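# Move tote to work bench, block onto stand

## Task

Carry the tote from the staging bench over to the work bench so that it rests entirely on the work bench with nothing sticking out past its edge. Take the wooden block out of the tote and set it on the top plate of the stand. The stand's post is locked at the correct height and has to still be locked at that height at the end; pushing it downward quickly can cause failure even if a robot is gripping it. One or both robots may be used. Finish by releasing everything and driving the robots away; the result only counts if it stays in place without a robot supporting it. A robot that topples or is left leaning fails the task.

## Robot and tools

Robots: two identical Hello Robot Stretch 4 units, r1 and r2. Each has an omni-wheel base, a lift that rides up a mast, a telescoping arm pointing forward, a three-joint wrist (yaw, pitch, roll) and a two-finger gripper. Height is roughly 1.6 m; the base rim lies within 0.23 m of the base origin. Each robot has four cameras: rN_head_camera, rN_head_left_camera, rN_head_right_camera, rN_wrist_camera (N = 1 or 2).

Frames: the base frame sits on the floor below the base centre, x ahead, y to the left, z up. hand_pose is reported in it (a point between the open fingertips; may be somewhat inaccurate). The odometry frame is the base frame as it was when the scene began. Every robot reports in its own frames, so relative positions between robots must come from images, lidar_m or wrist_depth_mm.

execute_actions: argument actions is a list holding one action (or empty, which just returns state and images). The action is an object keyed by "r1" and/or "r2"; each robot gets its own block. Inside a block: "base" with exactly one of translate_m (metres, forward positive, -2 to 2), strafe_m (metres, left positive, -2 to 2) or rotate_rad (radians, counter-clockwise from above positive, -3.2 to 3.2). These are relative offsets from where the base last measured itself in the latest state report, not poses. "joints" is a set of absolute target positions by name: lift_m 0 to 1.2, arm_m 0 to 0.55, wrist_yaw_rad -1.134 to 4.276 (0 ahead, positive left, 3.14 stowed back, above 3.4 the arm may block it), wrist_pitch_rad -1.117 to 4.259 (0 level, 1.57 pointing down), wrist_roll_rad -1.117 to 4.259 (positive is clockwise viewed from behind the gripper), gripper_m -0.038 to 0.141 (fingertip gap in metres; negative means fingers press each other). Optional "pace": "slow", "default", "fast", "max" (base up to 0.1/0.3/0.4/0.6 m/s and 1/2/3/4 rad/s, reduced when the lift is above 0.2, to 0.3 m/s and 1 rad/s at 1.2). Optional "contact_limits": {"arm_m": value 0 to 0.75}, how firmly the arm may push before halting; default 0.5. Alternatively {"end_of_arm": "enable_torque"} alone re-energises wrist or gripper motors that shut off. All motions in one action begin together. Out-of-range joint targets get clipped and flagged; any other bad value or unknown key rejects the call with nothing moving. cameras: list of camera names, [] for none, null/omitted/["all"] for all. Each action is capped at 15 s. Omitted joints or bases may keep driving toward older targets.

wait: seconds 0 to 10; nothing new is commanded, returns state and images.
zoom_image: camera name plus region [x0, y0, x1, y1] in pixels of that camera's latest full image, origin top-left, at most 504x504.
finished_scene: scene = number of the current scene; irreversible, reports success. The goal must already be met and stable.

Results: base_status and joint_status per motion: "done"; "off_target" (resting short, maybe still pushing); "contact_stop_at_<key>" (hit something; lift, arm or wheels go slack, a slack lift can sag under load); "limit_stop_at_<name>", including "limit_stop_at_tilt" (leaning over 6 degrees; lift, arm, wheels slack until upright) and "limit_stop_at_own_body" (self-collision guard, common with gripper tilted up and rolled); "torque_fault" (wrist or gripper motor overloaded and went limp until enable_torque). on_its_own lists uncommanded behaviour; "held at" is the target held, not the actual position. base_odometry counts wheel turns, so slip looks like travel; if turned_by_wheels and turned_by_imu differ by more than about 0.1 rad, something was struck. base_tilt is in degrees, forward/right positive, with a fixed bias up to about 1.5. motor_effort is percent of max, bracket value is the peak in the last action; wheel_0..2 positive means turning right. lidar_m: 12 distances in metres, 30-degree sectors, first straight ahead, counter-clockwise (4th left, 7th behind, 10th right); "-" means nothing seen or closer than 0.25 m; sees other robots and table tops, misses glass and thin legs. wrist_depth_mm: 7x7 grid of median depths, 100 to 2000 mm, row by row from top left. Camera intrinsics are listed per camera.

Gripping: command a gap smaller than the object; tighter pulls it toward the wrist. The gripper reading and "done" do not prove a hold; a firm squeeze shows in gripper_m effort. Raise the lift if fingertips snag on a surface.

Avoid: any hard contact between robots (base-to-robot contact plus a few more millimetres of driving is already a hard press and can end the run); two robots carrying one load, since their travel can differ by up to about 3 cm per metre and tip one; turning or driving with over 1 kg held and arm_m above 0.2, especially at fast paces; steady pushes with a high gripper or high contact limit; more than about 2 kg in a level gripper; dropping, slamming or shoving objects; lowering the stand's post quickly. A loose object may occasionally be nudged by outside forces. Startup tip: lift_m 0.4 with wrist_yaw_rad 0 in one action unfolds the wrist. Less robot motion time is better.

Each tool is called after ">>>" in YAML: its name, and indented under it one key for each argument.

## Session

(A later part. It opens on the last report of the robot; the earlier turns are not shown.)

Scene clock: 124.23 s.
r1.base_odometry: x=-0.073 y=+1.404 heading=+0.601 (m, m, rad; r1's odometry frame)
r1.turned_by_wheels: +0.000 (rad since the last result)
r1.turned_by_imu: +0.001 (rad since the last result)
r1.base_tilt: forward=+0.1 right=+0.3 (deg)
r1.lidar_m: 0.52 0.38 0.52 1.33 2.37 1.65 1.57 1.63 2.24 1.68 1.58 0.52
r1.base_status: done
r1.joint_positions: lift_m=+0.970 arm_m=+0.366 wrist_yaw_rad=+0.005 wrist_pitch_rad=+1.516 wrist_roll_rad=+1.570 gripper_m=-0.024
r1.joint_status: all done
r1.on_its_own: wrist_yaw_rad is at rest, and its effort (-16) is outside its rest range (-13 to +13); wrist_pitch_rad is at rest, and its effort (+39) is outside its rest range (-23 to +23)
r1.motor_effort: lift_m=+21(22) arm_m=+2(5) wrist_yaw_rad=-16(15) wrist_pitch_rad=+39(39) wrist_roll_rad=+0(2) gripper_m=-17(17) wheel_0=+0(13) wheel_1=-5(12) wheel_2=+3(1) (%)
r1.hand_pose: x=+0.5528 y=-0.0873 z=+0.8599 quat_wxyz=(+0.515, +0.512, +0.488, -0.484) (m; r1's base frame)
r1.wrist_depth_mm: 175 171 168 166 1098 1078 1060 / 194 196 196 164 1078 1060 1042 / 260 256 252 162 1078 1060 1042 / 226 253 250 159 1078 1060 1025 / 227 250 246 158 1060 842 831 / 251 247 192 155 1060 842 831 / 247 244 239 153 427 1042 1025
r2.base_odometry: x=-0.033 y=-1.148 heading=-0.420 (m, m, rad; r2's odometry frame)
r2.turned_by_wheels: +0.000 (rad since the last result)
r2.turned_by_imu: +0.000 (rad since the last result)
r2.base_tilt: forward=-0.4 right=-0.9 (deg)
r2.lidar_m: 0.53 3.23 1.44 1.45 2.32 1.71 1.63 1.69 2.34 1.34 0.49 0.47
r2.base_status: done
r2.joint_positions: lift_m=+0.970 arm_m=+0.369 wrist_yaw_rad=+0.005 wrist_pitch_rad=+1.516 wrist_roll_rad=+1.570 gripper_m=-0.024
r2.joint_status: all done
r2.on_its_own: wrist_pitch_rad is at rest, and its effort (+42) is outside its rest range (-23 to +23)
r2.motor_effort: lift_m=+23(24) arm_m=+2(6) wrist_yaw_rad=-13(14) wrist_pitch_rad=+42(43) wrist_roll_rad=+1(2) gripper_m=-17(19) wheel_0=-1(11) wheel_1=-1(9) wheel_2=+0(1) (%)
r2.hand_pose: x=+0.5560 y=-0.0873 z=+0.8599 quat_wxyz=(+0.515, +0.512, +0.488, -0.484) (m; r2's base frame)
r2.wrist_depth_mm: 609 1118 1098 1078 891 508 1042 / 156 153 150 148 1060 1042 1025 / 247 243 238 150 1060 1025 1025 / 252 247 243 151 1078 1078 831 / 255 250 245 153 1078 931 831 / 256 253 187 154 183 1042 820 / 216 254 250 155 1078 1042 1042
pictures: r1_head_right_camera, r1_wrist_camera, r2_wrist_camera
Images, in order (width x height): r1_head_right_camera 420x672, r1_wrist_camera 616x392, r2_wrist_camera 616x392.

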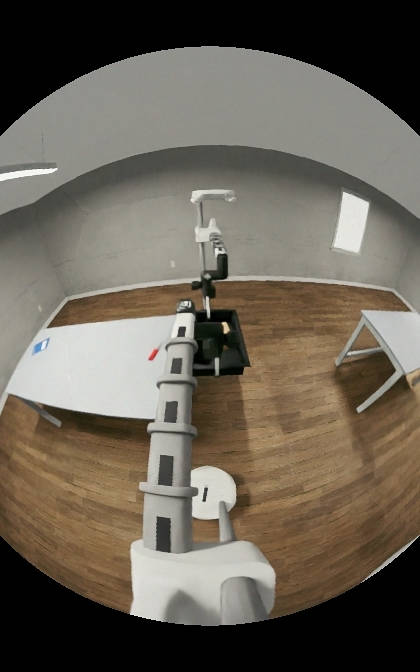

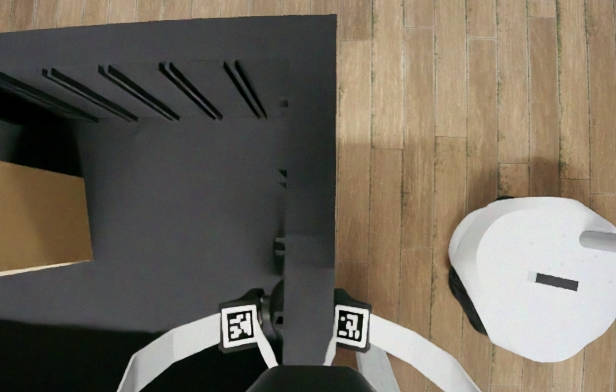

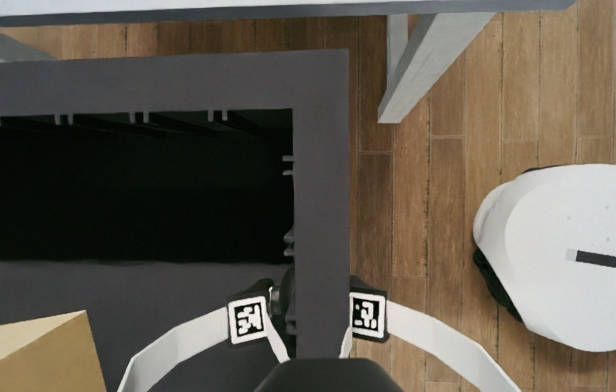

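>>> execute_actions:
  actions:
    - {"r1":{"base":{"translate_m":0.028},"pace":"slow"}}
  cameras: ["r1_head_camera"]

Scene clock: 131.83 s.
r1.base_odometry: x=-0.050 y=+1.419 heading=+0.602 (m, m, rad; r1's odometry frame)
r1.turned_by_wheels: +0.001 (rad since the last result)
r1.turned_by_imu: +0.002 (rad since the last result)
r1.base_tilt: forward=+0.2 right=+0.1 (deg)
r1.lidar_m: 0.52 0.36 0.50 1.24 2.42 1.70 1.61 1.67 2.25 1.52 1.58 0.53
r1.base_status: done
r1.joint_positions: lift_m=+0.970 arm_m=+0.366 wrist_yaw_rad=+0.001 wrist_pitch_rad=+1.528 wrist_roll_rad=+1.570 gripper_m=-0.024
r1.joint_status: not commanded
r1.motor_effort: lift_m=+21(21) arm_m=+3(3) wrist_yaw_rad=-4(16) wrist_pitch_rad=+2(39) wrist_roll_rad=+2(0) gripper_m=-18(18) wheel_0=+5(8) wheel_1=+7(10) wheel_2=-5(6) (%)
r1.hand_pose: x=+0.5488 y=-0.0874 z=+0.8597 quat_wxyz=(+0.511, +0.510, +0.490, -0.489) (m; r1's base frame)
r1.wrist_depth_mm: 661 176 174 172 1078 1078 1078 / 190 195 196 169 1078 1060 1060 / 262 259 256 166 1060 1060 1060 / 218 255 252 163 1078 1060 1060 / 212 250 248 160 1078 854 842 / 249 246 244 158 1060 854 842 / 245 242 238 154 683 1042 1042
r2.base_odometry: x=-0.033 y=-1.148 heading=-0.420 (m, m, rad; r2's odometry frame)
r2.turned_by_wheels: +0.000 (rad since the last result)
r2.turned_by_imu: -0.001 (rad since the last result)
r2.base_tilt: forward=-0.4 right=-0.9 (deg)
r2.lidar_m: 0.51 3.23 1.44 1.45 2.32 1.71 1.62 1.68 2.35 1.37 0.50 0.45
r2.base_status: not commanded
r2.joint_positions: lift_m=+0.970 arm_m=+0.369 wrist_yaw_rad=+0.001 wrist_pitch_rad=+1.528 wrist_roll_rad=+1.570 gripper_m=-0.024
r2.joint_status: not commanded
r2.motor_effort: lift_m=+23(22) arm_m=+1(2) wrist_yaw_rad=+1(13) wrist_pitch_rad=+8(40) wrist_roll_rad=+1(0) gripper_m=-16(18) wheel_0=-1(1) wheel_1=-1(1) wheel_2=+0(0) (%)
r2.hand_pose: x=+0.5521 y=-0.0874 z=+0.8597 quat_wxyz=(+0.511, +0.510, +0.489, -0.489) (m; r2's base frame)
r2.wrist_depth_mm: 1118 1118 1098 1078 512 1025 1042 / 154 152 150 148 741 1042 1025 / 228 241 238 168 1060 1078 1042 / 251 246 242 239 1060 1025 831 / 252 250 245 204 1078 878 842 / 255 253 249 169 176 1042 831 / 212 254 252 158 1078 155 1060
pictures: r1_head_camera
Images, in order (width x height): r1_head_camera 420x560.

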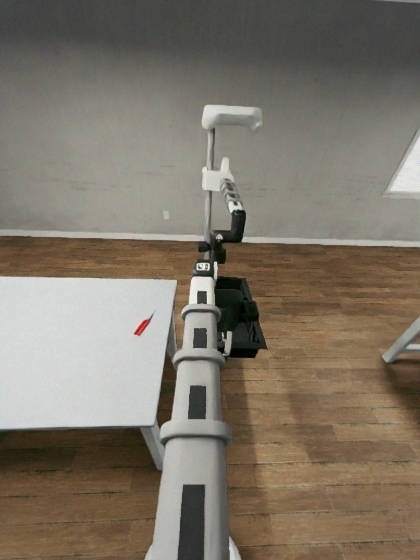

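>>> execute_actions:
  actions:
    - {"r1":{"base":{"strafe_m":-1.0},"joints":{"arm_m":0.401}},"r2":{"base":{"strafe_m":1.0}}}
  cameras: ["r1_wrist_camera","r2_wrist_camera","r1_head_right_camera","r2_head_left_camera"]

Scene clock: 144.33 s.
r1.base_odometry: x=+0.516 y=+0.595 heading=+0.602 (m, m, rad; r1's odometry frame)
r1.turned_by_wheels: +0.000 (rad since the last result)
r1.turned_by_imu: +0.005 (rad since the last result)
r1.base_tilt: forward=+0.0 right=+0.3 (deg)
r1.lidar_m: 0.56 3.21 1.17 1.35 2.32 1.70 1.60 1.66 2.25 1.66 0.67 0.60
r1.base_status: done
r1.joint_positions: lift_m=+0.970 arm_m=+0.400 wrist_yaw_rad=+0.001 wrist_pitch_rad=+1.527 wrist_roll_rad=+1.570 gripper_m=-0.024
r1.joint_status: all done
r1.motor_effort: lift_m=+21(21) arm_m=+5(10) wrist_yaw_rad=-3(14) wrist_pitch_rad=+7(36) wrist_roll_rad=+1(2) gripper_m=-14(21) wheel_0=+5(12) wheel_1=-4(13) wheel_2=-2(4) (%)
r1.hand_pose: x=+0.5837 y=-0.0874 z=+0.8598 quat_wxyz=(+0.511, +0.510, +0.489, -0.488) (m; r1's base frame)
r1.wrist_depth_mm: 1160 488 185 181 1078 1078 1060 / 196 199 200 178 1078 1060 1060 / 271 267 263 174 1060 1060 1042 / 217 263 258 170 1060 1078 1042 / 217 255 253 166 1060 854 842 / 253 250 247 162 1060 854 842 / 248 244 240 158 1060 1042 1042
r2.base_odometry: x=+0.375 y=-0.235 heading=-0.420 (m, m, rad; r2's odometry frame)
r2.turned_by_wheels: -0.001 (rad since the last result)
r2.turned_by_imu: +0.000 (rad since the last result)
r2.base_tilt: forward=-0.4 right=-1.0 (deg)
r2.lidar_m: 0.51 0.55 0.53 1.48 2.28 1.70 1.61 1.69 2.34 1.43 1.32 0.64
r2.base_status: done
r2.joint_positions: lift_m=+0.970 arm_m=+0.369 wrist_yaw_rad=+0.001 wrist_pitch_rad=+1.527 wrist_roll_rad=+1.570 gripper_m=-0.024
r2.joint_status: not commanded
r2.motor_effort: lift_m=+23(23) arm_m=+2(2) wrist_yaw_rad=-1(18) wrist_pitch_rad=+9(33) wrist_roll_rad=+1(2) gripper_m=-17(18) wheel_0=-4(14) wheel_1=+2(10) wheel_2=-5(3) (%)
r2.hand_pose: x=+0.5524 y=-0.0874 z=+0.8597 quat_wxyz=(+0.511, +0.510, +0.489, -0.488) (m; r2's base frame)
r2.wrist_depth_mm: 1160 1138 1118 1098 1060 1042 1025 / 153 151 149 146 1078 1042 1025 / 244 240 238 151 1078 1060 1060 / 251 248 244 238 1060 1060 831 / 257 252 249 205 1060 891 831 / 259 257 253 169 180 1060 831 / 212 257 259 161 1078 155 1060
pictures: r1_head_right_camera, r1_wrist_camera, r2_head_left_camera, r2_wrist_camera
Images, in order (width x height): r1_head_right_camera 420x672, r1_wrist_camera 616x392, r2_head_left_camera 420x672, r2_wrist_camera 616x392.

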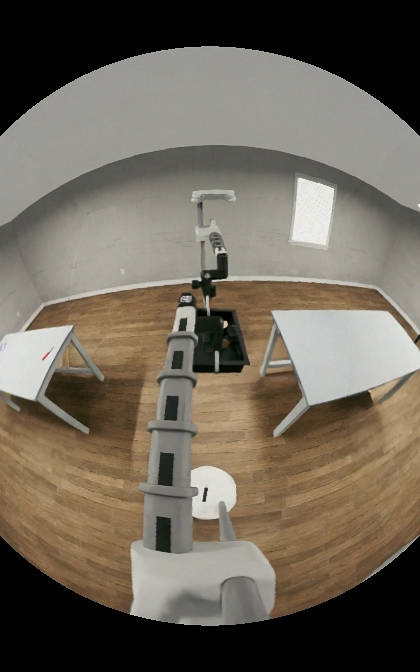

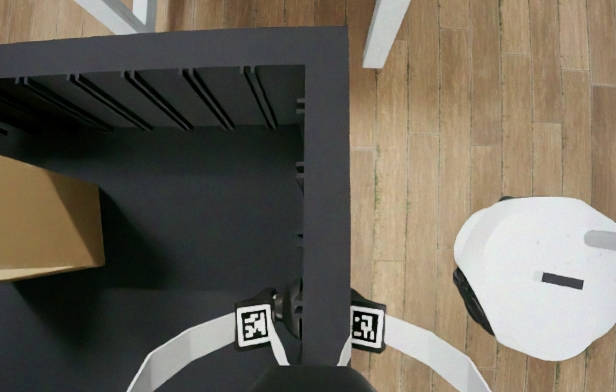

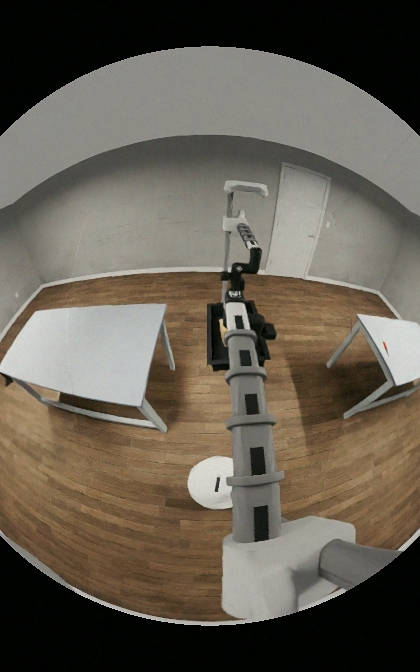

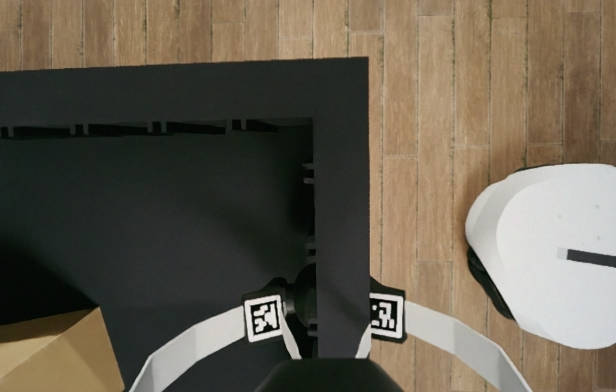

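>>> execute_actions:
  actions:
    - {"r1":{"base":{"strafe_m":-0.8},"joints":{"arm_m":0.417}},"r2":{"base":{"strafe_m":0.8}}}
  cameras: ["r1_wrist_camera","r2_wrist_camera","r1_head_right_camera"]

Scene clock: 159.50 s.
r1.base_odometry: x=+0.969 y=-0.064 heading=+0.602 (m, m, rad; r1's odometry frame)
r1.turned_by_wheels: +0.000 (rad since the last result)
r1.turned_by_imu: +0.006 (rad since the last result)
r1.base_tilt: forward=+0.2 right=+0.3 (deg)
r1.lidar_m: 0.36 0.37 2.02 1.97 2.31 1.68 1.56 1.66 2.20 3.77 0.57 0.39
r1.base_status: done
r1.joint_positions: lift_m=+0.970 arm_m=+0.416 wrist_yaw_rad=+0.003 wrist_pitch_rad=+1.522 wrist_roll_rad=+1.570 gripper_m=-0.024
r1.joint_status: all done
r1.motor_effort: lift_m=+21(21) arm_m=+4(8) wrist_yaw_rad=-10(9) wrist_pitch_rad=+19(25) wrist_roll_rad=+2(1) gripper_m=-18(11) wheel_0=+4(14) wheel_1=-3(11) wheel_2=+1(2) (%)
r1.hand_pose: x=+0.6016 y=-0.0874 z=+0.8598 quat_wxyz=(+0.513, +0.511, +0.489, -0.487) (m; r1's base frame)
r1.wrist_depth_mm: 338 330 259 324 322 317 1060 / 202 205 204 186 319 315 1042 / 276 273 270 243 320 315 1042 / 220 267 264 257 317 314 866 / 221 258 255 250 315 312 842 / 254 252 247 163 314 310 820 / 247 244 239 157 177 309 831
r2.base_odometry: x=+0.701 y=+0.495 heading=-0.420 (m, m, rad; r2's odometry frame)
r2.turned_by_wheels: +0.000 (rad since the last result)
r2.turned_by_imu: +0.000 (rad since the last result)
r2.base_tilt: forward=-0.4 right=-1.0 (deg)
r2.lidar_m: 0.35 0.38 0.53 2.30 2.29 1.69 1.61 1.67 2.32 2.11 0.51 0.37
r2.base_status: done
r2.joint_positions: lift_m=+0.970 arm_m=+0.369 wrist_yaw_rad=+0.003 wrist_pitch_rad=+1.522 wrist_roll_rad=+1.570 gripper_m=-0.024
r2.joint_status: not commanded
r2.on_its_own: wrist_pitch_rad is at rest, and its effort (+25) is outside its rest range (-23 to +23)
r2.motor_effort: lift_m=+22(22) arm_m=+2(2) wrist_yaw_rad=-6(6) wrist_pitch_rad=+25(23) wrist_roll_rad=+1(0) gripper_m=-17(15) wheel_0=-4(13) wheel_1=+2(9) wheel_2=+0(4) (%)
r2.hand_pose: x=+0.5541 y=-0.0874 z=+0.8598 quat_wxyz=(+0.513, +0.511, +0.489, -0.487) (m; r2's base frame)
r2.wrist_depth_mm: 334 329 324 319 314 304 1060 / 150 147 145 143 312 307 1025 / 241 238 235 146 315 307 1025 / 250 245 242 151 312 310 831 / 256 252 248 155 315 310 831 / 260 260 251 160 179 310 831 / 216 254 266 162 315 229 1025
pictures: r1_head_right_camera, r1_wrist_camera, r2_wrist_camera
Images, in order (width x height): r1_head_right_camera 420x672, r1_wrist_camera 616x392, r2_wrist_camera 616x392.

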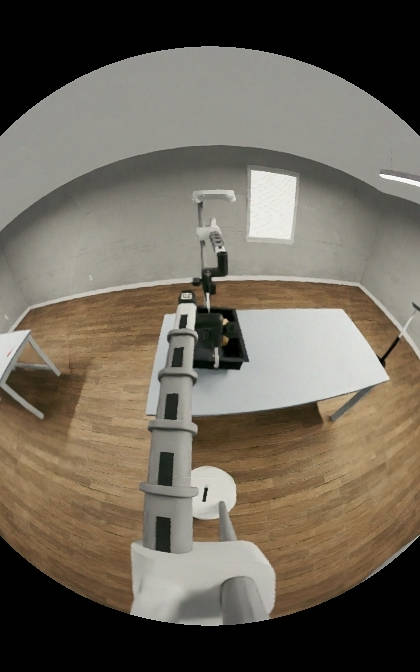

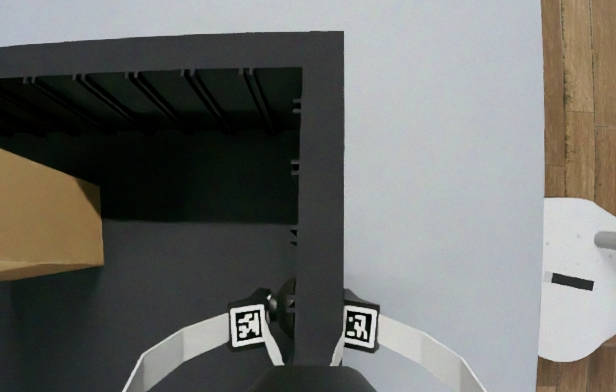

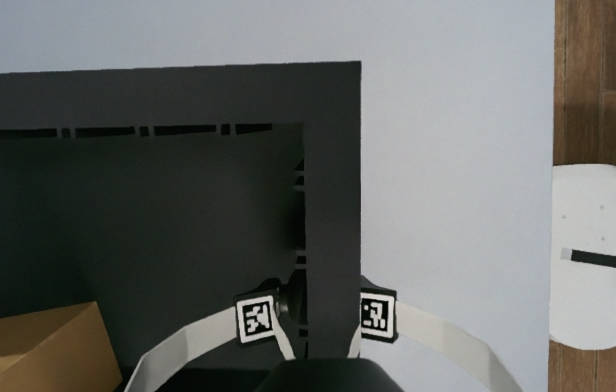

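>>> execute_actions:
  actions:
    - {"r1":{"joints":{"arm_m":0.43,"lift_m":0.93},"pace":"slow"},"r2":{"joints":{"lift_m":0.93},"pace":"slow"}}
  cameras: []

>>> execute_actions:
  actions:
    - {"r1":{"joints":{"lift_m":0.902},"pace":"slow"},"r2":{"joints":{"lift_m":0.902},"pace":"slow"}}
  cameras: ["r1_wrist_camera","r2_wrist_camera"]

Scene clock: 165.17 s.
r1.base_odometry: x=+0.969 y=-0.064 heading=+0.602 (m, m, rad; r1's odometry frame)
r1.turned_by_wheels: +0.000 (rad since the last result)
r1.turned_by_imu: +0.002 (rad since the last result)
r1.base_tilt: forward=+0.1 right=+0.1 (deg)
r1.lidar_m: 0.37 0.39 2.03 1.97 2.29 1.67 1.58 1.62 2.19 3.75 0.58 0.41
r1.base_status: not commanded
r1.joint_positions: lift_m=+0.930 arm_m=+0.429 wrist_yaw_rad=+0.001 wrist_pitch_rad=+1.528 wrist_roll_rad=+1.570 gripper_m=-0.024
r1.joint_status: all done
r1.motor_effort: lift_m=+17(20) arm_m=+6(6) wrist_yaw_rad=-4(9) wrist_pitch_rad=+5(20) wrist_roll_rad=+1(1) gripper_m=-16(16) wheel_0=+4(4) wheel_1=-2(2) wheel_2=+1(1) (%)
r1.hand_pose: x=+0.6124 y=-0.0874 z=+0.8201 quat_wxyz=(+0.511, +0.510, +0.490, -0.489) (m; r1's base frame)
r1.wrist_depth_mm: 293 290 241 282 281 278 277 / 198 204 204 187 279 277 274 / 277 274 271 181 278 274 273 / 217 267 264 175 277 274 273 / 218 258 256 169 277 273 272 / 254 251 248 163 276 273 271 / 245 242 238 158 274 270 270
r2.base_odometry: x=+0.701 y=+0.495 heading=-0.420 (m, m, rad; r2's odometry frame)
r2.turned_by_wheels: +0.000 (rad since the last result)
r2.turned_by_imu: -0.001 (rad since the last result)
r2.base_tilt: forward=-0.4 right=-1.0 (deg)
r2.lidar_m: 0.36 0.40 0.55 2.29 2.27 1.69 1.62 1.67 2.31 2.08 0.52 0.36
r2.base_status: not commanded
r2.joint_positions: lift_m=+0.930 arm_m=+0.369 wrist_yaw_rad=+0.001 wrist_pitch_rad=+1.527 wrist_roll_rad=+1.570 gripper_m=-0.024
r2.joint_status: all done
r2.motor_effort: lift_m=+17(21) arm_m=+1(2) wrist_yaw_rad=+0(7) wrist_pitch_rad=+11(25) wrist_roll_rad=+0(2) gripper_m=-18(19) wheel_0=-4(4) wheel_1=+2(2) wheel_2=+0(0) (%)
r2.hand_pose: x=+0.5523 y=-0.0874 z=+0.8202 quat_wxyz=(+0.511, +0.510, +0.489, -0.488) (m; r2's base frame)
r2.wrist_depth_mm: 290 286 282 278 272 270 267 / 148 146 144 143 273 270 266 / 159 236 234 147 272 271 268 / 249 244 242 237 274 270 268 / 255 253 248 169 276 271 268 / 259 258 254 183 180 274 270 / 213 256 266 163 276 156 270
pictures: none
No camera images: the call's "cameras" was empty. Leave "cameras" out to get every camera's image.

Scene clock: 166.20 s.
r1.base_odometry: x=+0.969 y=-0.064 heading=+0.602 (m, m, rad; r1's odometry frame)
r1.turned_by_wheels: +0.000 (rad since the last result)
r1.turned_by_imu: +0.000 (rad since the last result)
r1.base_tilt: forward=+0.1 right=+0.2 (deg)
r1.lidar_m: 0.38 0.39 1.97 1.96 2.33 1.64 1.56 1.62 2.19 3.75 0.56 0.40
r1.base_status: not commanded
r1.joint_positions: lift_m=+0.902 arm_m=+0.429 wrist_yaw_rad=+0.001 wrist_pitch_rad=+1.528 wrist_roll_rad=+1.570 gripper_m=-0.024
r1.joint_status: all done
r1.motor_effort: lift_m=+16(17) arm_m=+6(6) wrist_yaw_rad=-3(4) wrist_pitch_rad=+5(6) wrist_roll_rad=+1(1) gripper_m=-17(16) wheel_0=+4(4) wheel_1=-3(2) wheel_2=+1(1) (%)
r1.hand_pose: x=+0.6124 y=-0.0874 z=+0.7922 quat_wxyz=(+0.511, +0.510, +0.490, -0.489) (m; r1's base frame)
r1.wrist_depth_mm: 219 171 169 167 254 251 249 / 188 191 185 167 253 251 249 / 260 257 255 165 252 250 247 / 217 255 253 164 251 248 246 / 217 254 252 163 250 248 245 / 256 253 250 162 248 246 245 / 254 251 247 161 247 245 243
r2.base_odometry: x=+0.701 y=+0.495 heading=-0.420 (m, m, rad; r2's odometry frame)
r2.turned_by_wheels: +0.000 (rad since the last result)
r2.turned_by_imu: +0.000 (rad since the last result)
r2.base_tilt: forward=-0.4 right=-1.0 (deg)
r2.lidar_m: 0.34 0.38 0.55 2.30 2.29 1.71 1.61 1.66 2.31 2.10 0.52 0.39
r2.base_status: not commanded
r2.joint_positions: lift_m=+0.902 arm_m=+0.369 wrist_yaw_rad=+0.001 wrist_pitch_rad=+1.527 wrist_roll_rad=+1.570 gripper_m=-0.024
r2.joint_status: all done
r2.motor_effort: lift_m=+16(17) arm_m=+2(2) wrist_yaw_rad=-1(2) wrist_pitch_rad=+9(9) wrist_roll_rad=+3(1) gripper_m=-18(15) wheel_0=-4(4) wheel_1=+2(2) wheel_2=+0(0) (%)
r2.hand_pose: x=+0.5523 y=-0.0874 z=+0.7922 quat_wxyz=(+0.511, +0.510, +0.489, -0.489) (m; r2's base frame)
r2.wrist_depth_mm: 262 259 254 251 247 243 239 / 167 164 161 159 246 244 240 / 237 235 249 183 247 244 241 / 258 254 250 248 248 245 241 / 259 256 251 204 247 246 241 / 262 257 253 172 180 246 242 / 211 255 253 161 249 155 244
pictures: r1_wrist_camera, r2_wrist_camera
Images, in order (width x height): r1_wrist_camera 616x392, r2_wrist_camera 616x392.

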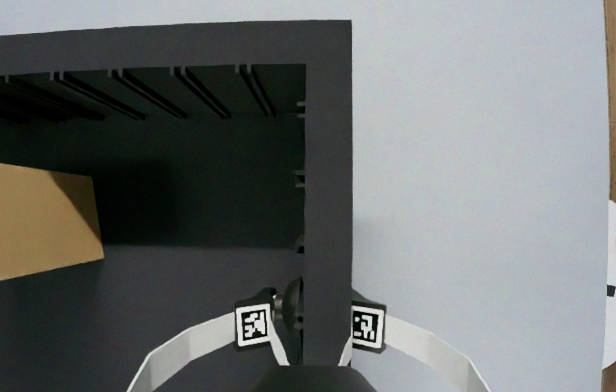

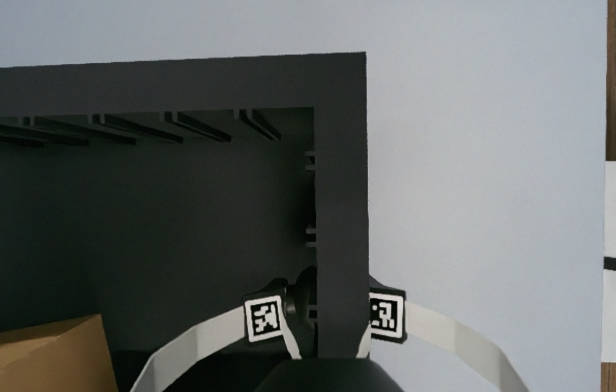

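>>> execute_actions:
  actions:
    - {"r1":{"joints":{"gripper_m":0.08}},"r2":{"joints":{"gripper_m":0.08}}}
  cameras: []

>>> execute_actions:
  actions:
    - {"r1":{"joints":{"lift_m":1.05,"gripper_m":0.135}},"r2":{"joints":{"lift_m":1.05}}}
  cameras: ["r1_wrist_camera","r2_wrist_camera","r1_head_camera"]

Scene clock: 187.13 s.
r1.base_odometry: x=+0.969 y=-0.064 heading=+0.602 (m, m, rad; r1's odometry frame)
r1.turned_by_wheels: +0.000 (rad since the last result)
r1.turned_by_imu: +0.002 (rad since the last result)
r1.base_tilt: forward=+0.1 right=+0.2 (deg)
r1.lidar_m: 0.37 0.38 2.03 1.98 2.31 1.67 1.56 1.64 2.20 3.75 0.61 0.39
r1.base_status: not commanded
r1.joint_positions: lift_m=+0.902 arm_m=+0.429 wrist_yaw_rad=+0.000 wrist_pitch_rad=+1.530 wrist_roll_rad=+1.570 gripper_m=+0.080
r1.joint_status: all done
r1.motor_effort: lift_m=+16(16) arm_m=+6(6) wrist_yaw_rad=+0(4) wrist_pitch_rad=-2(7) wrist_roll_rad=+0(1) gripper_m=+0(15) wheel_0=+4(4) wheel_1=-2(2) wheel_2=+1(1) (%)
r1.hand_pose: x=+0.6115 y=-0.0874 z=+0.7921 quat_wxyz=(+0.510, +0.510, +0.490, -0.490) (m; r1's base frame)
r1.wrist_depth_mm: 218 171 169 167 254 252 249 / 186 190 192 166 253 251 249 / 259 257 255 165 252 249 248 / 220 255 254 165 251 248 246 / 213 255 252 164 250 248 246 / 256 254 214 163 213 246 244 / 255 253 250 153 247 244 244
r2.base_odometry: x=+0.701 y=+0.495 heading=-0.420 (m, m, rad; r2's odometry frame)
r2.turned_by_wheels: +0.000 (rad since the last result)
r2.turned_by_imu: -0.001 (rad since the last result)
r2.base_tilt: forward=-0.5 right=-0.9 (deg)
r2.lidar_m: 0.35 0.39 0.55 2.29 2.31 1.68 1.61 1.67 2.33 2.12 0.52 0.37
r2.base_status: not commanded
r2.joint_positions: lift_m=+0.902 arm_m=+0.369 wrist_yaw_rad=+0.000 wrist_pitch_rad=+1.531 wrist_roll_rad=+1.570 gripper_m=+0.080
r2.joint_status: all done
r2.motor_effort: lift_m=+16(16) arm_m=+2(2) wrist_yaw_rad=+4(0) wrist_pitch_rad=-1(9) wrist_roll_rad=+1(1) gripper_m=-2(18) wheel_0=-4(4) wheel_1=+2(2) wheel_2=+0(0) (%)
r2.hand_pose: x=+0.5512 y=-0.0874 z=+0.7922 quat_wxyz=(+0.510, +0.510, +0.490, -0.490) (m; r2's base frame)
r2.wrist_depth_mm: 262 257 253 249 247 242 241 / 170 168 164 163 246 243 242 / 230 236 250 182 247 244 242 / 262 257 255 250 246 246 243 / 262 258 253 250 248 244 244 / 264 258 201 163 196 245 243 / 213 257 254 151 250 246 243
pictures: none
No camera images: the call's "cameras" was empty. Leave "cameras" out to get every camera's image.

Scene clock: 188.83 s.
r1.base_odometry: x=+0.969 y=-0.064 heading=+0.602 (m, m, rad; r1's odometry frame)
r1.turned_by_wheels: +0.000 (rad since the last result)
r1.turned_by_imu: +0.001 (rad since the last result)
r1.base_tilt: forward=+0.2 right=+0.1 (deg)
r1.lidar_m: 0.35 0.38 2.02 1.97 2.31 1.67 1.56 1.63 2.21 3.76 0.57 0.39
r1.base_status: not commanded
r1.joint_positions: lift_m=+1.050 arm_m=+0.429 wrist_yaw_rad=+0.000 wrist_pitch_rad=+1.530 wrist_roll_rad=+1.570 gripper_m=+0.135
r1.joint_status: all done
r1.motor_effort: lift_m=+20(23) arm_m=+6(6) wrist_yaw_rad=+0(0) wrist_pitch_rad=-2(4) wrist_roll_rad=+1(1) gripper_m=+0(2) wheel_0=+4(4) wheel_1=-2(2) wheel_2=+1(1) (%)
r1.hand_pose: x=+0.6115 y=-0.0874 z=+0.9398 quat_wxyz=(+0.510, +0.510, +0.490, -0.490) (m; r1's base frame)
r1.wrist_depth_mm: 418 415 410 407 402 399 1138 / 418 413 410 404 399 399 1160 / 342 351 359 315 402 397 1138 / 287 334 402 399 394 392 1138 / 286 404 402 399 394 392 917 / 407 404 399 397 394 389 917 / 370 366 379 153 392 392 1118
r2.base_odometry: x=+0.701 y=+0.495 heading=-0.420 (m, m, rad; r2's odometry frame)
r2.turned_by_wheels: +0.000 (rad since the last result)
r2.turned_by_imu: +0.000 (rad since the last result)
r2.base_tilt: forward=-0.3 right=-0.9 (deg)
r2.lidar_m: 0.34 0.37 0.55 2.30 2.29 1.69 1.61 1.69 2.32 2.09 0.52 0.38
r2.base_status: not commanded
r2.joint_positions: lift_m=+1.050 arm_m=+0.369 wrist_yaw_rad=+0.000 wrist_pitch_rad=+1.531 wrist_roll_rad=+1.570 gripper_m=+0.080
r2.joint_status: all done
r2.motor_effort: lift_m=+22(23) arm_m=+1(2) wrist_yaw_rad=+3(3) wrist_pitch_rad=-1(1) wrist_roll_rad=+0(1) gripper_m=-2(3) wheel_0=-4(4) wheel_1=+2(2) wheel_2=+0(0) (%)
r2.hand_pose: x=+0.5512 y=-0.0874 z=+0.9397 quat_wxyz=(+0.510, +0.510, +0.490, -0.490) (m; r2's base frame)
r2.wrist_depth_mm: 418 413 402 397 394 387 1138 / 418 413 402 399 394 392 1118 / 325 322 325 310 394 394 1118 / 415 410 402 402 392 392 904 / 418 410 407 399 394 389 931 / 415 319 201 399 397 389 917 / 294 290 410 150 394 394 1118
pictures: r1_head_camera, r1_wrist_camera, r2_wrist_camera
Images, in order (width x height): r1_head_camera 420x560, r1_wrist_camera 616x392, r2_wrist_camera 616x392.

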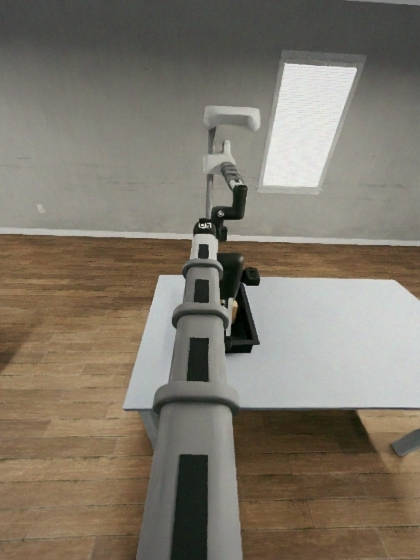

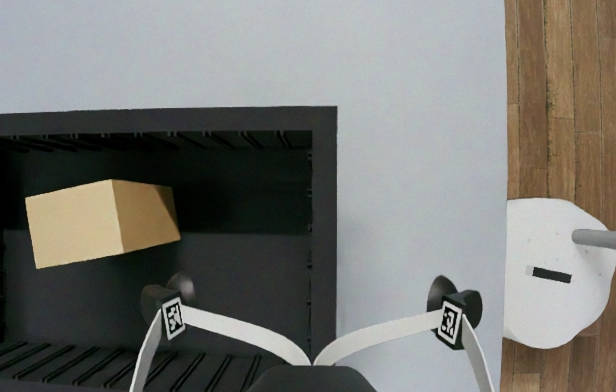

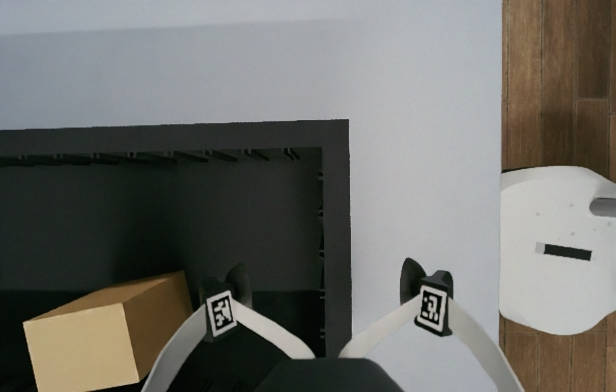

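>>> execute_actions:
  actions:
    - {"r2":{"joints":{"arm_m":0.003},"base":{"translate_m":-0.6},"pace":"fast"},"r1":{"base":{"strafe_m":-0.032}}}
  cameras: []

>>> execute_actions:
  actions:
    - {"r1":{"base":{"translate_m":0.1},"joints":{"arm_m":0.52}},"r2":{"joints":{"lift_m":0.5}}}
  cameras: ["r1_wrist_camera","r2_head_camera"]

Scene clock: 201.30 s.
r1.base_odometry: x=+0.987 y=-0.090 heading=+0.602 (m, m, rad; r1's odometry frame)
r1.turned_by_wheels: +0.000 (rad since the last result)
r1.turned_by_imu: +0.003 (rad since the last result)
r1.base_tilt: forward=+0.2 right=+0.3 (deg)
r1.lidar_m: 0.38 0.39 2.07 2.02 2.26 1.70 1.57 1.63 2.19 3.70 0.57 0.39
r1.base_status: done
r1.joint_positions: lift_m=+1.050 arm_m=+0.429 wrist_yaw_rad=+0.000 wrist_pitch_rad=+1.530 wrist_roll_rad=+1.570 gripper_m=+0.135
r1.joint_status: not commanded
r1.motor_effort: lift_m=+20(20) arm_m=+6(6) wrist_yaw_rad=+0(0) wrist_pitch_rad=-2(2) wrist_roll_rad=-1(1) gripper_m=+5(2) wheel_0=+1(12) wheel_1=+0(13) wheel_2=+0(1) (%)
r1.hand_pose: x=+0.6115 y=-0.0874 z=+0.9398 quat_wxyz=(+0.510, +0.510, +0.490, -0.490) (m; r1's base frame)
r1.wrist_depth_mm: 418 415 413 404 402 399 1160 / 418 413 410 404 402 397 1138 / 415 413 404 402 402 397 1138 / 410 407 402 399 397 394 1138 / 286 310 399 397 394 394 917 / 407 300 399 397 394 389 931 / 407 402 397 152 392 389 1118
r2.base_odometry: x=+0.153 y=+0.740 heading=-0.421 (m, m, rad; r2's odometry frame)
r2.turned_by_wheels: +0.000 (rad since the last result)
r2.turned_by_imu: +0.000 (rad since the last result)
r2.base_tilt: forward=-0.4 right=-0.9 (deg)
r2.lidar_m: 0.95 0.99 1.40 3.64 1.44 1.07 1.02 1.06 1.47 4.17 2.29 0.99
r2.base_status: done
r2.joint_positions: lift_m=+1.050 arm_m=+0.004 wrist_yaw_rad=+0.000 wrist_pitch_rad=+1.530 wrist_roll_rad=+1.570 gripper_m=+0.080
r2.joint_status: all done
r2.motor_effort: lift_m=+22(22) arm_m=-5(6) wrist_yaw_rad=+2(3) wrist_pitch_rad=+0(2) wrist_roll_rad=+1(1) gripper_m=-1(1) wheel_0=-5(11) wheel_1=-2(8) wheel_2=+2(12) (%)
r2.hand_pose: x=+0.1865 y=-0.0874 z=+0.9397 quat_wxyz=(+0.510, +0.510, +0.490, -0.490) (m; r2's base frame)
r2.wrist_depth_mm: 1229 1182 1160 1182 1160 1118 1118 / 1229 1205 1182 1160 1160 1138 1098 / 1229 1229 1160 1160 1160 1138 1118 / 1229 1182 1182 1160 960 931 1118 / 1229 1229 1205 1160 931 931 1138 / 1255 1229 200 1160 931 1118 1138 / 1205 1229 1182 150 1160 1160 1160
pictures: none
No camera images: the call's "cameras" was empty. Leave "cameras" out to get every camera's image.

Scene clock: 204.40 s.
r1.base_odometry: x=+1.069 y=-0.034 heading=+0.603 (m, m, rad; r1's odometry frame)
r1.turned_by_wheels: +0.001 (rad since the last result)
r1.turned_by_imu: +0.002 (rad since the last result)
r1.base_tilt: forward=+0.1 right=+0.1 (deg)
r1.lidar_m: 0.27 0.28 2.07 2.00 2.46 1.79 1.66 1.72 2.31 3.74 0.43 0.30
r1.base_status: done
r1.joint_positions: lift_m=+1.050 arm_m=+0.519 wrist_yaw_rad=+0.000 wrist_pitch_rad=+1.530 wrist_roll_rad=+1.570 gripper_m=+0.135
r1.joint_status: all done
r1.motor_effort: lift_m=+20(20) arm_m=+6(4) wrist_yaw_rad=+0(0) wrist_pitch_rad=-4(3) wrist_roll_rad=-1(1) gripper_m=+1(4) wheel_0=+5(10) wheel_1=+6(10) wheel_2=-1(12) (%)
r1.hand_pose: x=+0.7016 y=-0.0874 z=+0.9398 quat_wxyz=(+0.510, +0.510, +0.490, -0.489) (m; r1's base frame)
r1.wrist_depth_mm: 418 415 410 404 402 399 394 / 415 413 410 404 402 394 394 / 415 413 407 402 399 394 394 / 415 347 404 399 394 359 345 / 413 370 402 278 394 389 345 / 407 317 278 276 392 314 343 / 410 327 397 153 389 332 342
r2.base_odometry: x=+0.153 y=+0.740 heading=-0.421 (m, m, rad; r2's odometry frame)
r2.turned_by_wheels: +0.000 (rad since the last result)
r2.turned_by_imu: +0.000 (rad since the last result)
r2.base_tilt: forward=-0.4 right=-0.9 (deg)
r2.lidar_m: 0.95 1.00 1.41 3.64 1.44 1.05 1.01 1.06 1.46 4.17 2.27 0.97
r2.base_status: not commanded
r2.joint_positions: lift_m=+0.500 arm_m=+0.004 wrist_yaw_rad=+0.000 wrist_pitch_rad=+1.530 wrist_roll_rad=+1.570 gripper_m=+0.080
r2.joint_status: all done
r2.motor_effort: lift_m=+16(21) arm_m=-5(5) wrist_yaw_rad=+2(1) wrist_pitch_rad=-1(0) wrist_roll_rad=+1(1) gripper_m=-2(0) wheel_0=-5(5) wheel_1=-2(2) wheel_2=+2(2) (%)
r2.hand_pose: x=+0.1865 y=-0.0874 z=+0.3902 quat_wxyz=(+0.510, +0.510, +0.490, -0.490) (m; r2's base frame)
r2.wrist_depth_mm: 647 627 621 609 603 591 585 / 640 627 627 615 609 597 591 / 647 634 627 615 609 410 585 / 647 634 627 621 397 392 384 / 647 640 627 615 402 389 384 / 654 634 201 452 394 387 387 / 647 640 634 151 397 392 387
pictures: r1_wrist_camera, r2_head_camera
Images, in order (width x height): r1_wrist_camera 616x392, r2_head_camera 420x560.

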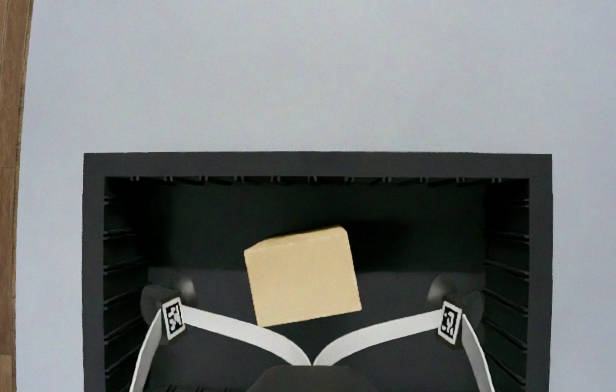

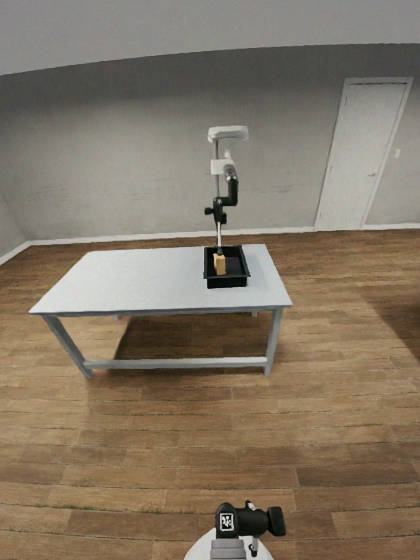

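>>> execute_actions:
  actions:
    - {"r1":{"joints":{"arm_m":0.53,"lift_m":0.945}}}
  cameras: ["r1_wrist_camera"]

>>> execute_actions:
  actions:
    - {"r1":{"joints":{"gripper_m":0.035}}}
  cameras: ["r1_wrist_camera","r2_head_camera"]

Scene clock: 213.17 s.
r1.base_odometry: x=+1.069 y=-0.034 heading=+0.603 (m, m, rad; r1's odometry frame)
r1.turned_by_wheels: +0.000 (rad since the last result)
r1.turned_by_imu: +0.002 (rad since the last result)
r1.base_tilt: forward=+0.2 right=+0.1 (deg)
r1.lidar_m: 0.27 0.30 2.06 2.00 2.45 1.80 1.66 1.73 2.36 3.73 0.44 0.29
r1.base_status: not commanded
r1.joint_positions: lift_m=+0.945 arm_m=+0.529 wrist_yaw_rad=+0.000 wrist_pitch_rad=+1.530 wrist_roll_rad=+1.570 gripper_m=+0.135
r1.joint_status: all done
r1.motor_effort: lift_m=+14(21) arm_m=+6(5) wrist_yaw_rad=+0(0) wrist_pitch_rad=-2(3) wrist_roll_rad=+1(0) gripper_m=+0(1) wheel_0=+5(5) wheel_1=+6(6) wheel_2=-1(1) (%)
r1.hand_pose: x=+0.7115 y=-0.0874 z=+0.8353 quat_wxyz=(+0.510, +0.510, +0.490, -0.490) (m; r1's base frame)
r1.wrist_depth_mm: 310 307 304 301 298 294 293 / 309 306 303 300 296 293 291 / 216 214 212 210 208 205 204 / 246 300 297 294 291 289 278 / 245 300 297 219 290 287 285 / 244 290 177 173 179 285 285 / 240 296 294 148 172 285 283
r2.base_odometry: x=+0.153 y=+0.740 heading=-0.421 (m, m, rad; r2's odometry frame)
r2.turned_by_wheels: +0.000 (rad since the last result)
r2.turned_by_imu: -0.001 (rad since the last result)
r2.base_tilt: forward=-0.4 right=-1.0 (deg)
r2.lidar_m: 0.95 1.00 1.41 3.65 1.45 1.07 1.00 1.06 1.46 4.17 2.28 0.96
r2.base_status: not commanded
r2.joint_positions: lift_m=+0.500 arm_m=+0.004 wrist_yaw_rad=+0.000 wrist_pitch_rad=+1.530 wrist_roll_rad=+1.570 gripper_m=+0.080
r2.joint_status: not commanded
r2.motor_effort: lift_m=+16(16) arm_m=-5(5) wrist_yaw_rad=+2(3) wrist_pitch_rad=-1(1) wrist_roll_rad=+2(2) gripper_m=-2(1) wheel_0=-5(5) wheel_1=-2(2) wheel_2=+2(2) (%)
r2.hand_pose: x=+0.1865 y=-0.0874 z=+0.3902 quat_wxyz=(+0.510, +0.510, +0.490, -0.490) (m; r2's base frame)
r2.wrist_depth_mm: 640 640 615 609 603 597 585 / 640 634 615 621 603 597 585 / 654 627 621 621 603 407 585 / 640 640 615 615 394 387 387 / 647 634 627 615 397 389 382 / 640 634 201 449 392 389 384 / 654 640 634 151 399 392 387
pictures: r1_wrist_camera
Images, in order (width x height): r1_wrist_camera 616x392.

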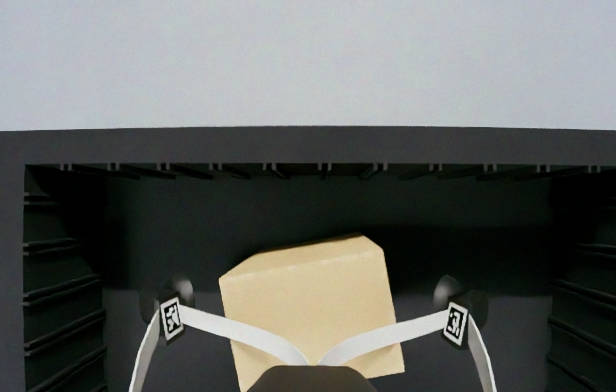

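Scene clock: 215.13 s.
r1.base_odometry: x=+1.069 y=-0.034 heading=+0.603 (m, m, rad; r1's odometry frame)
r1.turned_by_wheels: +0.000 (rad since the last result)
r1.turned_by_imu: +0.001 (rad since the last result)
r1.base_tilt: forward=+0.1 right=+0.2 (deg)
r1.lidar_m: 0.27 0.27 2.09 1.97 2.44 1.77 1.67 1.74 2.33 3.74 0.40 0.30
r1.base_status: not commanded
r1.joint_positions: lift_m=+0.945 arm_m=+0.529 wrist_yaw_rad=+0.000 wrist_pitch_rad=+1.530 wrist_roll_rad=+1.570 gripper_m=+0.035
r1.joint_status: all done
r1.motor_effort: lift_m=+16(16) arm_m=+6(6) wrist_yaw_rad=+0(0) wrist_pitch_rad=-1(4) wrist_roll_rad=+0(1) gripper_m=-20(19) wheel_0=+5(5) wheel_1=+6(6) wheel_2=-1(1) (%)
r1.hand_pose: x=+0.7115 y=-0.0874 z=+0.8351 quat_wxyz=(+0.510, +0.510, +0.490, -0.490) (m; r1's base frame)
r1.wrist_depth_mm: 309 306 301 298 297 293 290 / 307 304 301 298 294 293 290 / 214 213 211 208 206 204 202 / 246 297 296 293 290 286 277 / 246 297 296 214 289 286 285 / 245 296 163 162 177 285 282 / 243 286 176 162 160 282 282
r2.base_odometry: x=+0.153 y=+0.740 heading=-0.421 (m, m, rad; r2's odometry frame)
r2.turned_by_wheels: +0.000 (rad since the last result)
r2.turned_by_imu: +0.000 (rad since the last result)
r2.base_tilt: forward=-0.4 right=-0.9 (deg)
r2.lidar_m: 0.94 1.00 1.41 3.64 1.42 1.07 1.02 1.06 1.46 4.16 2.28 0.99
r2.base_status: not commanded
r2.joint_positions: lift_m=+0.500 arm_m=+0.004 wrist_yaw_rad=+0.000 wrist_pitch_rad=+1.530 wrist_roll_rad=+1.570 gripper_m=+0.080
r2.joint_status: not commanded
r2.motor_effort: lift_m=+16(16) arm_m=-5(5) wrist_yaw_rad=+2(2) wrist_pitch_rad=-1(2) wrist_roll_rad=+2(1) gripper_m=-1(3) wheel_0=-5(5) wheel_1=-2(2) wheel_2=+2(2) (%)
r2.hand_pose: x=+0.1865 y=-0.0874 z=+0.3902 quat_wxyz=(+0.510, +0.510, +0.490, -0.490) (m; r2's base frame)
r2.wrist_depth_mm: 640 634 627 615 609 591 585 / 634 627 627 615 603 597 585 / 647 647 627 615 603 404 585 / 640 634 621 621 397 389 387 / 647 634 627 621 392 392 387 / 654 634 200 445 397 387 384 / 661 634 627 151 394 392 387
pictures: r1_wrist_camera, r2_head_camera
Images, in order (width x height): r1_wrist_camera 616x392, r2_head_camera 420x560.

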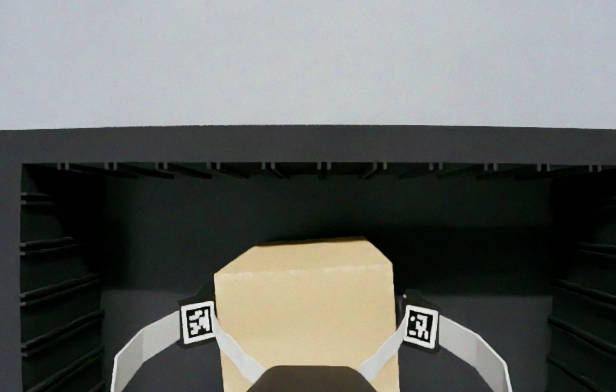

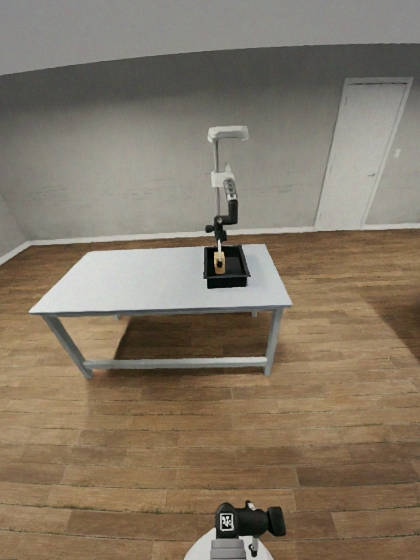

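>>> execute_actions:
  actions:
    - {"r1":{"joints":{"lift_m":1.13}}}
  cameras: ["r1_wrist_camera"]

>>> execute_actions:
  actions:
    - {"r1":{"joints":{"arm_m":0.0},"base":{"translate_m":-0.45}}}
  cameras: ["r1_wrist_camera","r1_head_right_camera","r1_head_camera"]

Scene clock: 224.27 s.
r1.base_odometry: x=+1.069 y=-0.034 heading=+0.603 (m, m, rad; r1's odometry frame)
r1.turned_by_wheels: +0.000 (rad since the last result)
r1.turned_by_imu: +0.002 (rad since the last result)
r1.base_tilt: forward=+0.1 right=+0.2 (deg)
r1.lidar_m: 0.26 0.30 2.04 1.98 2.46 1.78 1.69 1.73 2.36 3.72 0.41 0.30
r1.base_status: not commanded
r1.joint_positions: lift_m=+1.130 arm_m=+0.529 wrist_yaw_rad=+0.000 wrist_pitch_rad=+1.530 wrist_roll_rad=+1.570 gripper_m=+0.035
r1.joint_status: all done
r1.motor_effort: lift_m=+21(21) arm_m=+6(6) wrist_yaw_rad=+0(0) wrist_pitch_rad=-4(2) wrist_roll_rad=+1(1) gripper_m=-20(17) wheel_0=+5(5) wheel_1=+6(6) wheel_2=-1(1) (%)
r1.hand_pose: x=+0.7115 y=-0.0874 z=+1.0197 quat_wxyz=(+0.510, +0.510, +0.490, -0.490) (m; r1's base frame)
r1.wrist_depth_mm: 1281 500 492 488 480 477 473 / 1281 496 488 484 480 477 473 / 1281 492 488 484 480 473 469 / 1281 492 477 477 469 410 466 / 1255 488 480 214 473 449 466 / 1281 484 164 162 177 413 462 / 1281 397 176 161 161 377 462
r2.base_odometry: x=+0.153 y=+0.740 heading=-0.421 (m, m, rad; r2's odometry frame)
r2.turned_by_wheels: +0.000 (rad since the last result)
r2.turned_by_imu: -0.001 (rad since the last result)
r2.base_tilt: forward=-0.4 right=-1.0 (deg)
r2.lidar_m: 0.94 0.99 1.40 3.65 1.42 1.06 1.02 1.04 1.45 4.16 2.27 0.98
r2.base_status: not commanded
r2.joint_positions: lift_m=+0.500 arm_m=+0.004 wrist_yaw_rad=+0.000 wrist_pitch_rad=+1.530 wrist_roll_rad=+1.570 gripper_m=+0.080
r2.joint_status: not commanded
r2.motor_effort: lift_m=+15(16) arm_m=-5(5) wrist_yaw_rad=+1(3) wrist_pitch_rad=+0(1) wrist_roll_rad=+1(0) gripper_m=-3(3) wheel_0=-5(5) wheel_1=-2(2) wheel_2=+2(2) (%)
r2.hand_pose: x=+0.1865 y=-0.0874 z=+0.3902 quat_wxyz=(+0.510, +0.510, +0.490, -0.490) (m; r2's base frame)
r2.wrist_depth_mm: 640 627 621 609 609 591 585 / 634 634 621 615 603 603 585 / 647 627 621 609 609 410 580 / 647 627 627 615 397 392 384 / 654 634 621 621 397 389 387 / 640 640 200 445 397 389 384 / 654 634 627 151 397 389 387
pictures: r1_wrist_camera
Images, in order (width x height): r1_wrist_camera 616x392.

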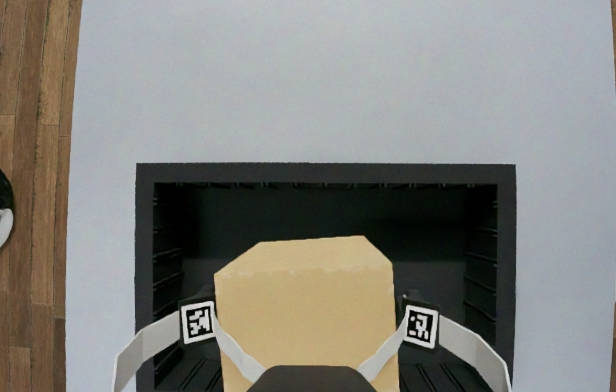

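Scene clock: 227.27 s.
r1.base_odometry: x=+0.699 y=-0.289 heading=+0.602 (m, m, rad; r1's odometry frame)
r1.turned_by_wheels: -0.001 (rad since the last result)
r1.turned_by_imu: +0.001 (rad since the last result)
r1.base_tilt: forward=+0.0 right=+0.1 (deg)
r1.lidar_m: 0.70 0.74 2.09 2.74 1.83 1.30 1.22 1.27 1.73 3.71 1.06 0.76
r1.base_status: done
r1.joint_positions: lift_m=+1.130 arm_m=+0.001 wrist_yaw_rad=+0.000 wrist_pitch_rad=+1.530 wrist_roll_rad=+1.570 gripper_m=+0.035
r1.joint_status: all done
r1.motor_effort: lift_m=+21(21) arm_m=-6(8) wrist_yaw_rad=+0(1) wrist_pitch_rad=-4(5) wrist_roll_rad=+0(1) gripper_m=-22(22) wheel_0=-3(8) wheel_1=-5(10) wheel_2=-1(11) (%)
r1.hand_pose: x=+0.1836 y=-0.0874 z=+1.0197 quat_wxyz=(+0.510, +0.510, +0.490, -0.490) (m; r1's base frame)
r1.wrist_depth_mm: 1281 1281 1281 1255 1255 1255 1229 / 1308 1308 1281 1255 1255 1229 1229 / 1281 1281 1255 1229 1229 1205 1205 / 1281 1255 1255 1255 1042 1255 1205 / 1281 1255 1229 214 1025 691 392 / 1281 1255 164 162 177 1205 1205 / 866 1255 176 162 161 1205 1205
r2.base_odometry: x=+0.153 y=+0.740 heading=-0.421 (m, m, rad; r2's odometry frame)
r2.turned_by_wheels: +0.000 (rad since the last result)
r2.turned_by_imu: +0.000 (rad since the last result)
r2.base_tilt: forward=-0.4 right=-1.0 (deg)
r2.lidar_m: 0.95 0.99 1.40 3.64 1.45 1.05 1.02 1.05 1.45 4.18 2.28 0.98
r2.base_status: not commanded
r2.joint_positions: lift_m=+0.500 arm_m=+0.004 wrist_yaw_rad=+0.000 wrist_pitch_rad=+1.530 wrist_roll_rad=+1.570 gripper_m=+0.080
r2.joint_status: not commanded
r2.motor_effort: lift_m=+16(16) arm_m=-5(5) wrist_yaw_rad=+2(2) wrist_pitch_rad=-1(0) wrist_roll_rad=+0(0) gripper_m=-1(4) wheel_0=-5(5) wheel_1=-2(2) wheel_2=+2(2) (%)
r2.hand_pose: x=+0.1865 y=-0.0874 z=+0.3902 quat_wxyz=(+0.510, +0.510, +0.490, -0.490) (m; r2's base frame)
r2.wrist_depth_mm: 640 627 627 609 609 591 585 / 640 640 627 615 609 603 591 / 640 634 621 609 603 407 585 / 640 647 634 621 394 389 384 / 640 640 627 621 397 387 384 / 654 640 200 449 397 389 384 / 654 640 634 150 397 389 387
pictures: r1_head_camera, r1_head_right_camera, r1_wrist_camera
Images, in order (width x height): r1_head_camera 420x560, r1_head_right_camera 420x672, r1_wrist_camera 616x392.

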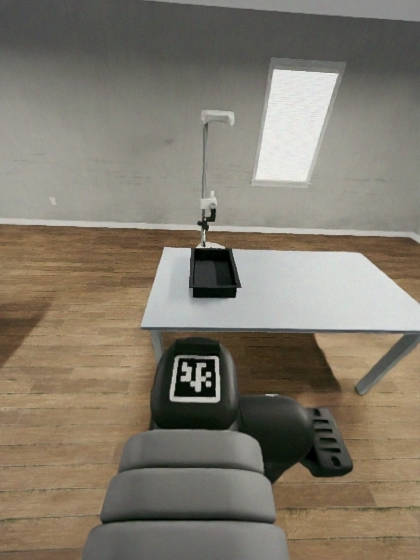

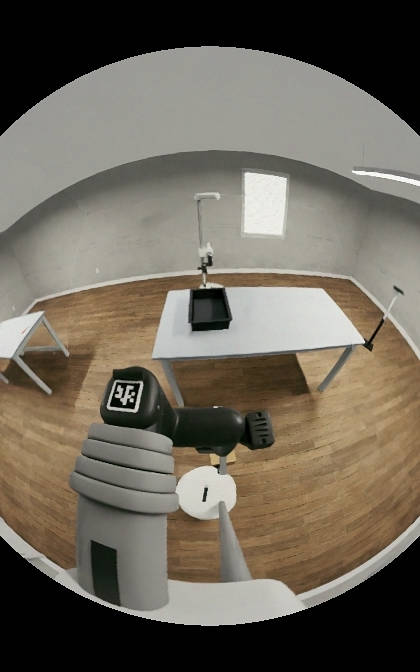

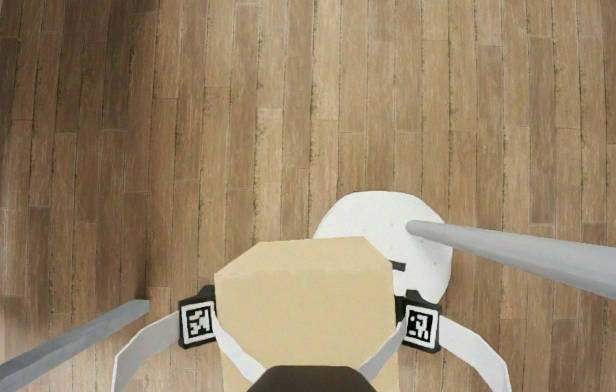

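>>> execute_actions:
  actions:
    - {"r1":{"joints":{"wrist_pitch_rad":0.0,"wrist_roll_rad":0.0,"lift_m":0.95},"base":{"strafe_m":-1.9},"pace":"fast"},"r2":{"base":{"translate_m":-0.3}}}
  cameras: ["r1_head_right_camera","r1_head_camera"]

Scene clock: 242.67 s.
r1.base_odometry: x=+1.774 y=-1.855 heading=+0.602 (m, m, rad; r1's odometry frame)
r1.turned_by_wheels: +0.000 (rad since the last result)
r1.turned_by_imu: -0.002 (rad since the last result)
r1.base_tilt: forward=+0.1 right=+0.2 (deg)
r1.lidar_m: 1.44 1.02 1.09 3.93 1.75 1.24 1.17 1.23 1.67 1.85 1.91 1.33
r1.base_status: done
r1.joint_positions: lift_m=+0.950 arm_m=+0.001 wrist_yaw_rad=+0.000 wrist_pitch_rad=+0.005 wrist_roll_rad=+0.000 gripper_m=+0.035
r1.joint_status: all done
r1.motor_effort: lift_m=+17(19) arm_m=-6(6) wrist_yaw_rad=+0(0) wrist_pitch_rad=-17(25) wrist_roll_rad=-1(6) gripper_m=-16(19) wheel_0=+2(12) wheel_1=-5(15) wheel_2=+0(1) (%)
r1.hand_pose: x=+0.4604 y=-0.0874 z=+1.1267 quat_wxyz=(+1.000, +0.000, +0.003, +0.000) (m; r1's base frame)
r1.wrist_depth_mm: - - - - - - - / - - - - - - - / - - - - - - - / - - - - - - - / - - - 216 - - - / 1281 - 163 162 177 - - / 1229 1281 175 162 161 - -
r2.base_odometry: x=-0.120 y=+0.863 heading=-0.421 (m, m, rad; r2's odometry frame)
r2.turned_by_wheels: +0.000 (rad since the last result)
r2.turned_by_imu: -0.001 (rad since the last result)
r2.base_tilt: forward=-0.4 right=-0.9 (deg)
r2.lidar_m: 1.25 1.31 2.67 2.72 1.00 0.73 0.71 0.75 1.03 2.98 2.46 1.31
r2.base_status: done
r2.joint_positions: lift_m=+0.500 arm_m=+0.004 wrist_yaw_rad=+0.000 wrist_pitch_rad=+1.530 wrist_roll_rad=+1.570 gripper_m=+0.080
r2.joint_status: not commanded
r2.motor_effort: lift_m=+16(16) arm_m=-5(5) wrist_yaw_rad=+2(1) wrist_pitch_rad=+0(2) wrist_roll_rad=+1(1) gripper_m=-1(2) wheel_0=-3(10) wheel_1=-4(9) wheel_2=+3(13) (%)
r2.hand_pose: x=+0.1865 y=-0.0874 z=+0.3902 quat_wxyz=(+0.510, +0.510, +0.490, -0.490) (m; r2's base frame)
r2.wrist_depth_mm: 640 627 634 615 609 597 591 / 640 640 621 609 597 603 585 / 647 640 621 615 603 407 580 / 640 621 634 627 397 389 387 / 647 640 627 621 394 387 387 / 654 640 200 452 394 392 382 / 647 640 634 151 397 392 384
pictures: r1_head_camera, r1_head_right_camera
Images, in order (width x height): r1_head_camera 420x560, r1_head_right_camera 420x672.

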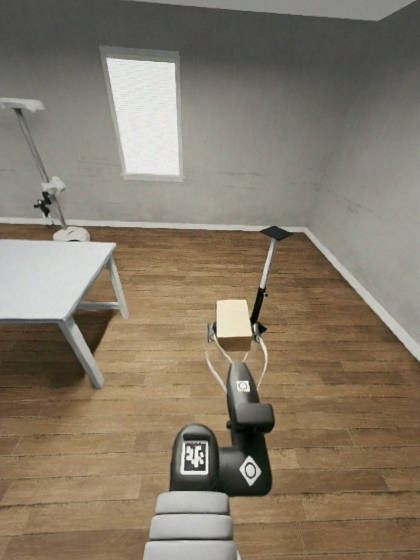

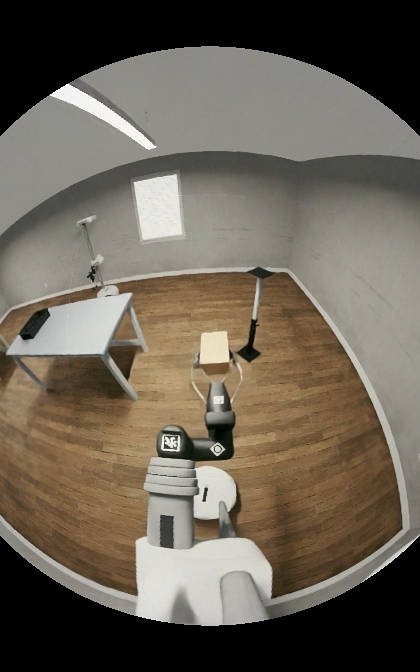

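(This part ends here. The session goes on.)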